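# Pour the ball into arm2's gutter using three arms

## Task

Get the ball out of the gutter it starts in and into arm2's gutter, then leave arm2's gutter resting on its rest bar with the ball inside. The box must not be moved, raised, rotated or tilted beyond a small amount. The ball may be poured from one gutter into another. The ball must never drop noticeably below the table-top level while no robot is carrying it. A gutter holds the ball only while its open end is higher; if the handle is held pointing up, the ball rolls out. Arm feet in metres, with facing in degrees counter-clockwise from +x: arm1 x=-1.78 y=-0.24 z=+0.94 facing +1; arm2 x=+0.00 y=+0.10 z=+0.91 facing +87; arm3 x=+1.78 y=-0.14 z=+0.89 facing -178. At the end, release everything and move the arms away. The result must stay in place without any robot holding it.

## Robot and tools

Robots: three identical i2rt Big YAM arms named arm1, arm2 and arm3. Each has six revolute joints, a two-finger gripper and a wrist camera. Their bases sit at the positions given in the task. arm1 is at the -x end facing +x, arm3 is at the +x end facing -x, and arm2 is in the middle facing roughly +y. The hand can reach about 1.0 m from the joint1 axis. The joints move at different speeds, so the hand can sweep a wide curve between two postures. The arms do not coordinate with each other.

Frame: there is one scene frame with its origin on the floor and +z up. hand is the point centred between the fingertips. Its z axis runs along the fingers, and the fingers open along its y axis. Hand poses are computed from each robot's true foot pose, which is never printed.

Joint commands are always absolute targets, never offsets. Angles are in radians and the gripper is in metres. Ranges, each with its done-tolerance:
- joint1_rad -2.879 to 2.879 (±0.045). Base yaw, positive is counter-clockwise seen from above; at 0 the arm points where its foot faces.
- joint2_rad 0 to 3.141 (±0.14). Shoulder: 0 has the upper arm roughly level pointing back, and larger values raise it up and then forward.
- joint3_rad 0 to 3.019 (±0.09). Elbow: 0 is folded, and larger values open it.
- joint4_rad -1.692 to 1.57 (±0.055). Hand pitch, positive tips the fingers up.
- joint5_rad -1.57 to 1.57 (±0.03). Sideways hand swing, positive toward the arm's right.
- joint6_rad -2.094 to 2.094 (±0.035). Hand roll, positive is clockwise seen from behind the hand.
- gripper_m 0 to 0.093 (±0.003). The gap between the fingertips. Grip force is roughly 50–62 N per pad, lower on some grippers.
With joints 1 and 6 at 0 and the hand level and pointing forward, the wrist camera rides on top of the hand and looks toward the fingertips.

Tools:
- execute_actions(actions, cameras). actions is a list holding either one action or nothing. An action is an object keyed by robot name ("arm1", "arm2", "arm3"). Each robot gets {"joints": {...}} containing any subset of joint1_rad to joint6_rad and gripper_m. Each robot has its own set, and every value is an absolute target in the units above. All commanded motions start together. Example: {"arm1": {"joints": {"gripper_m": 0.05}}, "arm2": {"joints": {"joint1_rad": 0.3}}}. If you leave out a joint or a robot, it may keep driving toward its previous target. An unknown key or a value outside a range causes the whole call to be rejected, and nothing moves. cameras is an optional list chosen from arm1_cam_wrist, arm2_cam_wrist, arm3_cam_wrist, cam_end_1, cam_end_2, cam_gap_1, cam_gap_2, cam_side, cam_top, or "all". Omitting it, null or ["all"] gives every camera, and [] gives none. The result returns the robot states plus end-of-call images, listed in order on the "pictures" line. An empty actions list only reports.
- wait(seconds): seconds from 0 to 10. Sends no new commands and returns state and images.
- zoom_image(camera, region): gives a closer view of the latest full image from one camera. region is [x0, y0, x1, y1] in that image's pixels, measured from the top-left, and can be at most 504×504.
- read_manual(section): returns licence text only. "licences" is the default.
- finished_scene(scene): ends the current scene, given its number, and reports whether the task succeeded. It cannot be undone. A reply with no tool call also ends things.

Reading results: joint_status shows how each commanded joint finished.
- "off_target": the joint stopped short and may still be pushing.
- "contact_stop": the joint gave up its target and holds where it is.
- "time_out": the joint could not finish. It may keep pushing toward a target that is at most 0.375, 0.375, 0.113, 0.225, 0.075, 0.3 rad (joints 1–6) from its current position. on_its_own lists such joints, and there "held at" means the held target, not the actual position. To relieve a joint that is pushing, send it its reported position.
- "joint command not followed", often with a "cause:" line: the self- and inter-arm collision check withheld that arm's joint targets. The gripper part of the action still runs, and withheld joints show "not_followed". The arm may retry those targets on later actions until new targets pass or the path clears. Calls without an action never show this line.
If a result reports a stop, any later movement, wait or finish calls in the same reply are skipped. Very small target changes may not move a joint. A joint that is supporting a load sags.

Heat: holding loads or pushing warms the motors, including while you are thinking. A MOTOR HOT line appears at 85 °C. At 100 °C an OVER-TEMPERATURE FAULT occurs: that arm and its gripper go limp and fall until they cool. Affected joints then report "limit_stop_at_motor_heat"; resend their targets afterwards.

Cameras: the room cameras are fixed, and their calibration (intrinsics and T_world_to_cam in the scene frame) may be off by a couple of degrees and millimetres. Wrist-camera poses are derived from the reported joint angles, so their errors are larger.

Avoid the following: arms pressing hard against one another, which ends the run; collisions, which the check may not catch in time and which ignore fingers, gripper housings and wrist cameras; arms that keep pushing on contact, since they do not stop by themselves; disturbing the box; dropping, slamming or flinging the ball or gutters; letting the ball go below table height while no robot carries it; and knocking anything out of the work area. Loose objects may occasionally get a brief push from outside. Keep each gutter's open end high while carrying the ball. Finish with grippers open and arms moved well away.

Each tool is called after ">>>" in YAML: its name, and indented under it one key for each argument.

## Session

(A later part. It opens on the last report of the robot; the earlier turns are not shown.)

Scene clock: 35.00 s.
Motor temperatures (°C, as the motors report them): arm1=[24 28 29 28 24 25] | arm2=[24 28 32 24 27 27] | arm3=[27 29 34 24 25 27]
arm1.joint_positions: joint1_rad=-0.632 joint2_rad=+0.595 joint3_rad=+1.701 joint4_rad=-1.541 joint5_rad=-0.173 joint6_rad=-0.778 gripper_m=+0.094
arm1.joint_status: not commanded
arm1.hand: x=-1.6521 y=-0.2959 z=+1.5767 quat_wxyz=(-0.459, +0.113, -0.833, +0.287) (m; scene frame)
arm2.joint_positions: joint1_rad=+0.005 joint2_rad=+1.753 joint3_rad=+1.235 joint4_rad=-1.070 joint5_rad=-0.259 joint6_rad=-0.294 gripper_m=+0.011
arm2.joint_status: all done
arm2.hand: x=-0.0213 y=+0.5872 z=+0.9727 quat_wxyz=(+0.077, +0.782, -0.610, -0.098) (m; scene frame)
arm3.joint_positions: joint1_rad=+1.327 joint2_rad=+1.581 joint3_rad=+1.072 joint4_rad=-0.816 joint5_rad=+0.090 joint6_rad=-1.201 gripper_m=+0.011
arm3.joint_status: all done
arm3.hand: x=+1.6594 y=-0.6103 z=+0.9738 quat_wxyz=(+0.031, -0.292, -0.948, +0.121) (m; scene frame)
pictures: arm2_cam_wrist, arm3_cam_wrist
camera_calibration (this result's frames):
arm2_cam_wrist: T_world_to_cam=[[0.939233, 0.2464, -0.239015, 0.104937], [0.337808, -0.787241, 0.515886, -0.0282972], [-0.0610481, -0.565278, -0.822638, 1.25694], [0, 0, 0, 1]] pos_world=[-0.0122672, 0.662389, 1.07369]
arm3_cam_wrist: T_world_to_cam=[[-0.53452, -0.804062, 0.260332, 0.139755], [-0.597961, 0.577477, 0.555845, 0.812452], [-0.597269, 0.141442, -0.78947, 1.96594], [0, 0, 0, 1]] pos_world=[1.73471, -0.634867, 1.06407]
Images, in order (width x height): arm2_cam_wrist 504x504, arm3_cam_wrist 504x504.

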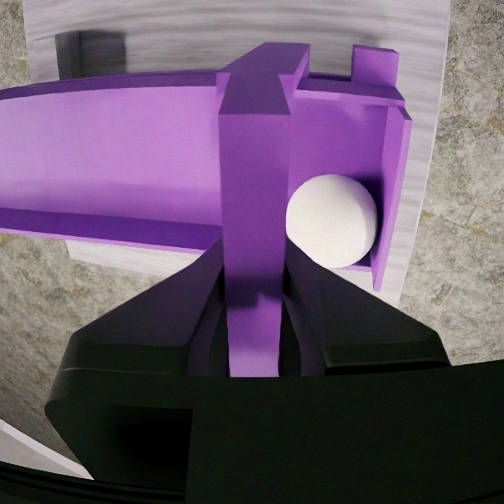

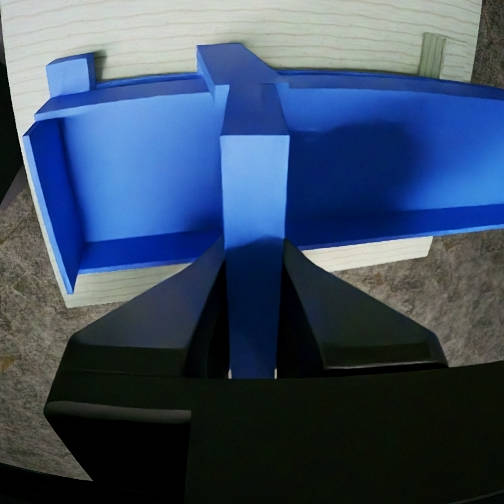

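Within ~3–4 mm of the grasp poses. Release.

>>> execute_actions:
  actions:
    - {"arm2":{"joints":{"gripper_m":0.07}},"arm3":{"joints":{"gripper_m":0.085}}}
  cameras: ["arm2_cam_wrist","arm3_cam_wrist"]

Scene clock: 35.87 s.
Motor temperatures (°C, as the motors report them): arm1=[24 28 29 28 24 25] | arm2=[24 28 32 24 27 27] | arm3=[27 29 34 24 25 27]
arm1.joint_positions: joint1_rad=-0.632 joint2_rad=+0.595 joint3_rad=+1.701 joint4_rad=-1.541 joint5_rad=-0.173 joint6_rad=-0.778 gripper_m=+0.094
arm1.joint_status: not commanded
arm1.hand: x=-1.6521 y=-0.2959 z=+1.5767 quat_wxyz=(-0.459, +0.113, -0.833, +0.287) (m; scene frame)
arm2.joint_positions: joint1_rad=+0.005 joint2_rad=+1.753 joint3_rad=+1.235 joint4_rad=-1.070 joint5_rad=-0.259 joint6_rad=-0.294 gripper_m=+0.070
arm2.joint_status: all done
arm2.hand: x=-0.0213 y=+0.5872 z=+0.9727 quat_wxyz=(+0.077, +0.782, -0.610, -0.098) (m; scene frame)
arm3.joint_positions: joint1_rad=+1.327 joint2_rad=+1.581 joint3_rad=+1.072 joint4_rad=-0.809 joint5_rad=+0.091 joint6_rad=-1.200 gripper_m=+0.085
arm3.joint_status: all done
arm3.hand: x=+1.6589 y=-0.6119 z=+0.9742 quat_wxyz=(+0.032, -0.292, -0.948, +0.125) (m; scene frame)
pictures: arm2_cam_wrist, arm3_cam_wrist
camera_calibration (this result's frames):
arm2_cam_wrist: T_world_to_cam=[[0.939233, 0.2464, -0.239015, 0.104937], [0.337808, -0.787241, 0.515886, -0.0282972], [-0.0610481, -0.565278, -0.822638, 1.25694], [0, 0, 0, 1]] pos_world=[-0.0122672, 0.662389, 1.07369]
arm3_cam_wrist: T_world_to_cam=[[-0.534452, -0.801998, 0.266759, 0.133019], [-0.596438, 0.581498, 0.553283, 0.815271], [-0.598851, 0.136598, -0.789125, 1.96553], [0, 0, 0, 1]] pos_world=[1.73441, -0.635884, 1.06449]
Images, in order (width x height): arm2_cam_wrist 504x504, arm3_cam_wrist 504x504.

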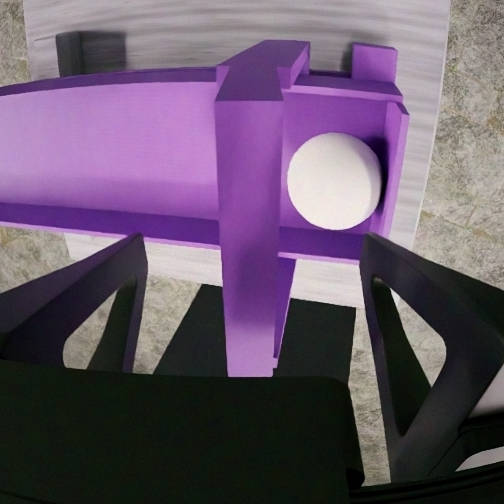

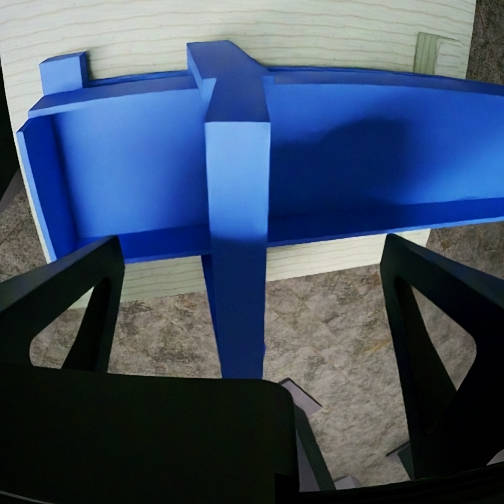

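>>> execute_actions:
  actions:
    - {"arm2":{"joints":{"joint2_rad":1.3}},"arm3":{"joints":{"joint2_rad":1.15}}}
  cameras: ["arm2_cam_wrist","arm3_cam_wrist","cam_end_2","cam_top","cam_side"]

Scene clock: 37.47 s.
Motor temperatures (°C, as the motors report them): arm1=[24 28 29 28 24 25] | arm2=[24 28 32 24 27 27] | arm3=[27 29 34 24 25 27]
arm1.joint_positions: joint1_rad=-0.632 joint2_rad=+0.595 joint3_rad=+1.701 joint4_rad=-1.541 joint5_rad=-0.173 joint6_rad=-0.778 gripper_m=+0.094
arm1.joint_status: not commanded
arm1.hand: x=-1.6521 y=-0.2959 z=+1.5767 quat_wxyz=(-0.459, +0.113, -0.833, +0.287) (m; scene frame)
arm2.joint_positions: joint1_rad=+0.005 joint2_rad=+1.289 joint3_rad=+1.232 joint4_rad=-1.070 joint5_rad=-0.259 joint6_rad=-0.294 gripper_m=+0.070
arm2.joint_status: all done
arm2.hand: x=-0.0242 y=+0.5676 z=+1.1859 quat_wxyz=(-0.110, +0.781, -0.571, -0.227) (m; scene frame)
arm3.joint_positions: joint1_rad=+1.327 joint2_rad=+1.145 joint3_rad=+1.072 joint4_rad=-0.807 joint5_rad=+0.091 joint6_rad=-1.200 gripper_m=+0.085
arm3.joint_status: all done
arm3.hand: x=+1.6621 y=-0.5897 z=+1.1761 quat_wxyz=(+0.013, -0.288, -0.897, +0.336) (m; scene frame)
pictures: arm2_cam_wrist, arm3_cam_wrist, cam_end_2, cam_side, cam_top
camera_calibration (this result's frames):
arm2_cam_wrist: T_world_to_cam=[[0.94156, 0.326284, -0.0836833, -0.0659931], [0.33454, -0.934814, 0.119187, 0.401345], [-0.0393394, -0.140217, -0.989339, 1.37801], [0, 0, 0, 1]] pos_world=[-0.0179195, 0.589937, 1.30996]
arm3_cam_wrist: T_world_to_cam=[[-0.494626, -0.606696, 0.622306, -0.270576], [-0.552645, 0.772183, 0.313556, 1.0142], [-0.670767, -0.188821, -0.717229, 1.96677], [0, 0, 0, 1]] pos_world=[1.7459, -0.575939, 1.26099]
Images, in order (width x height): arm2_cam_wrist 504x504, arm3_cam_wrist 504x504, cam_end_2 672x504, cam_side 672x504, cam_top 672x504.

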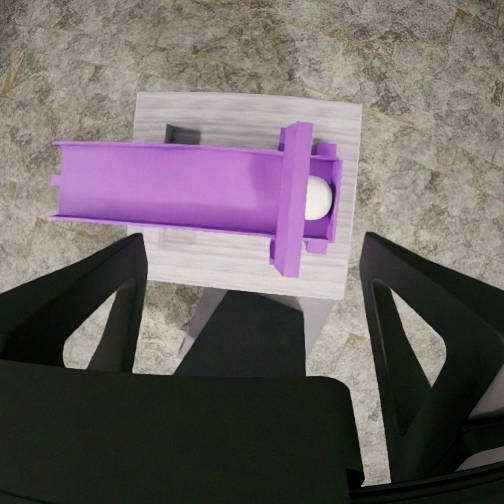

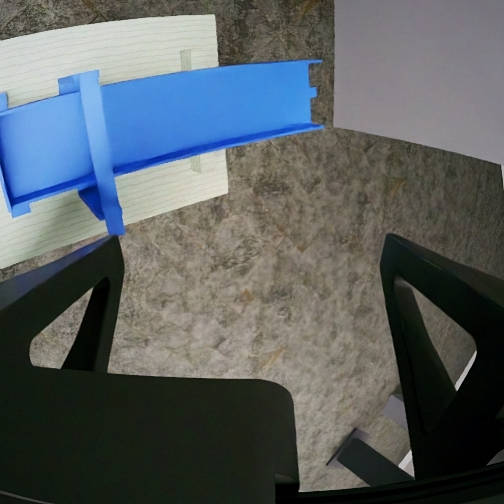

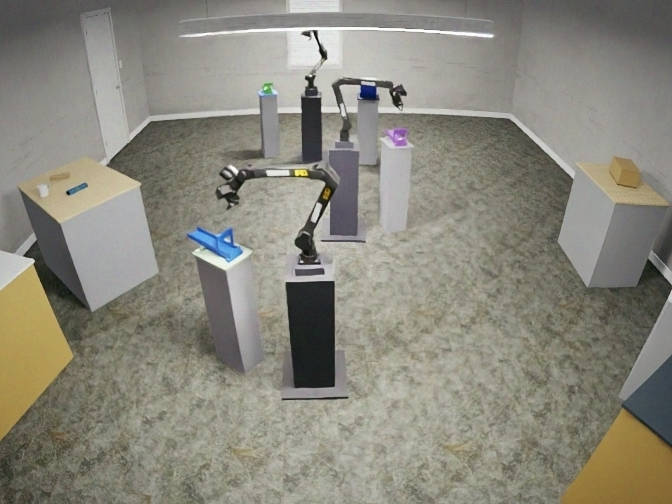

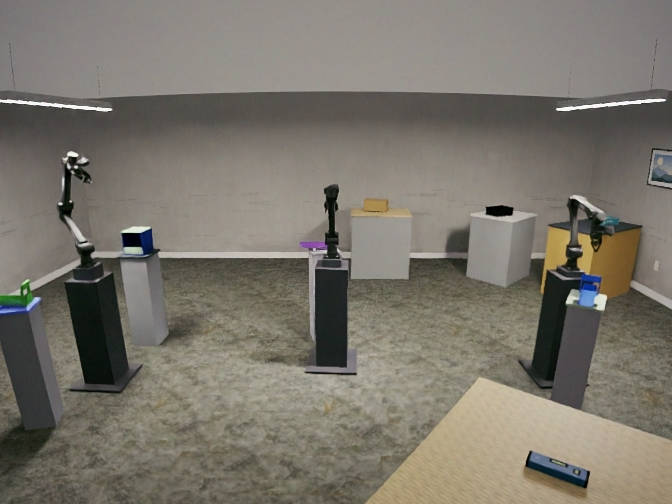

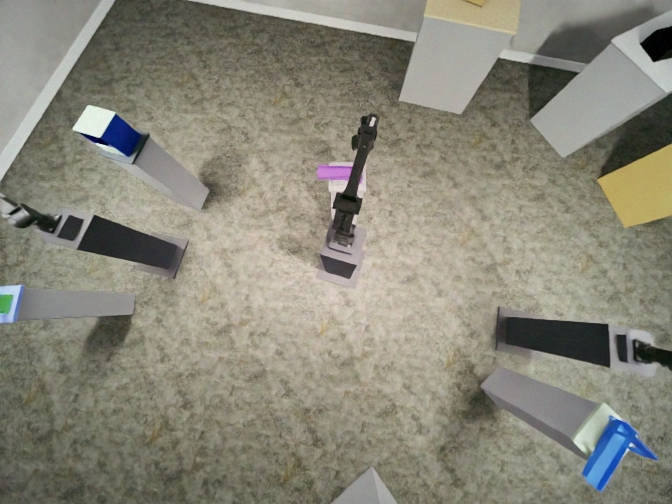

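The purple gutter is on its rest bar with the ball in it, and both arms are clear.

>>> finished_scene:
  scene: 2

The scene is finished: the task was done.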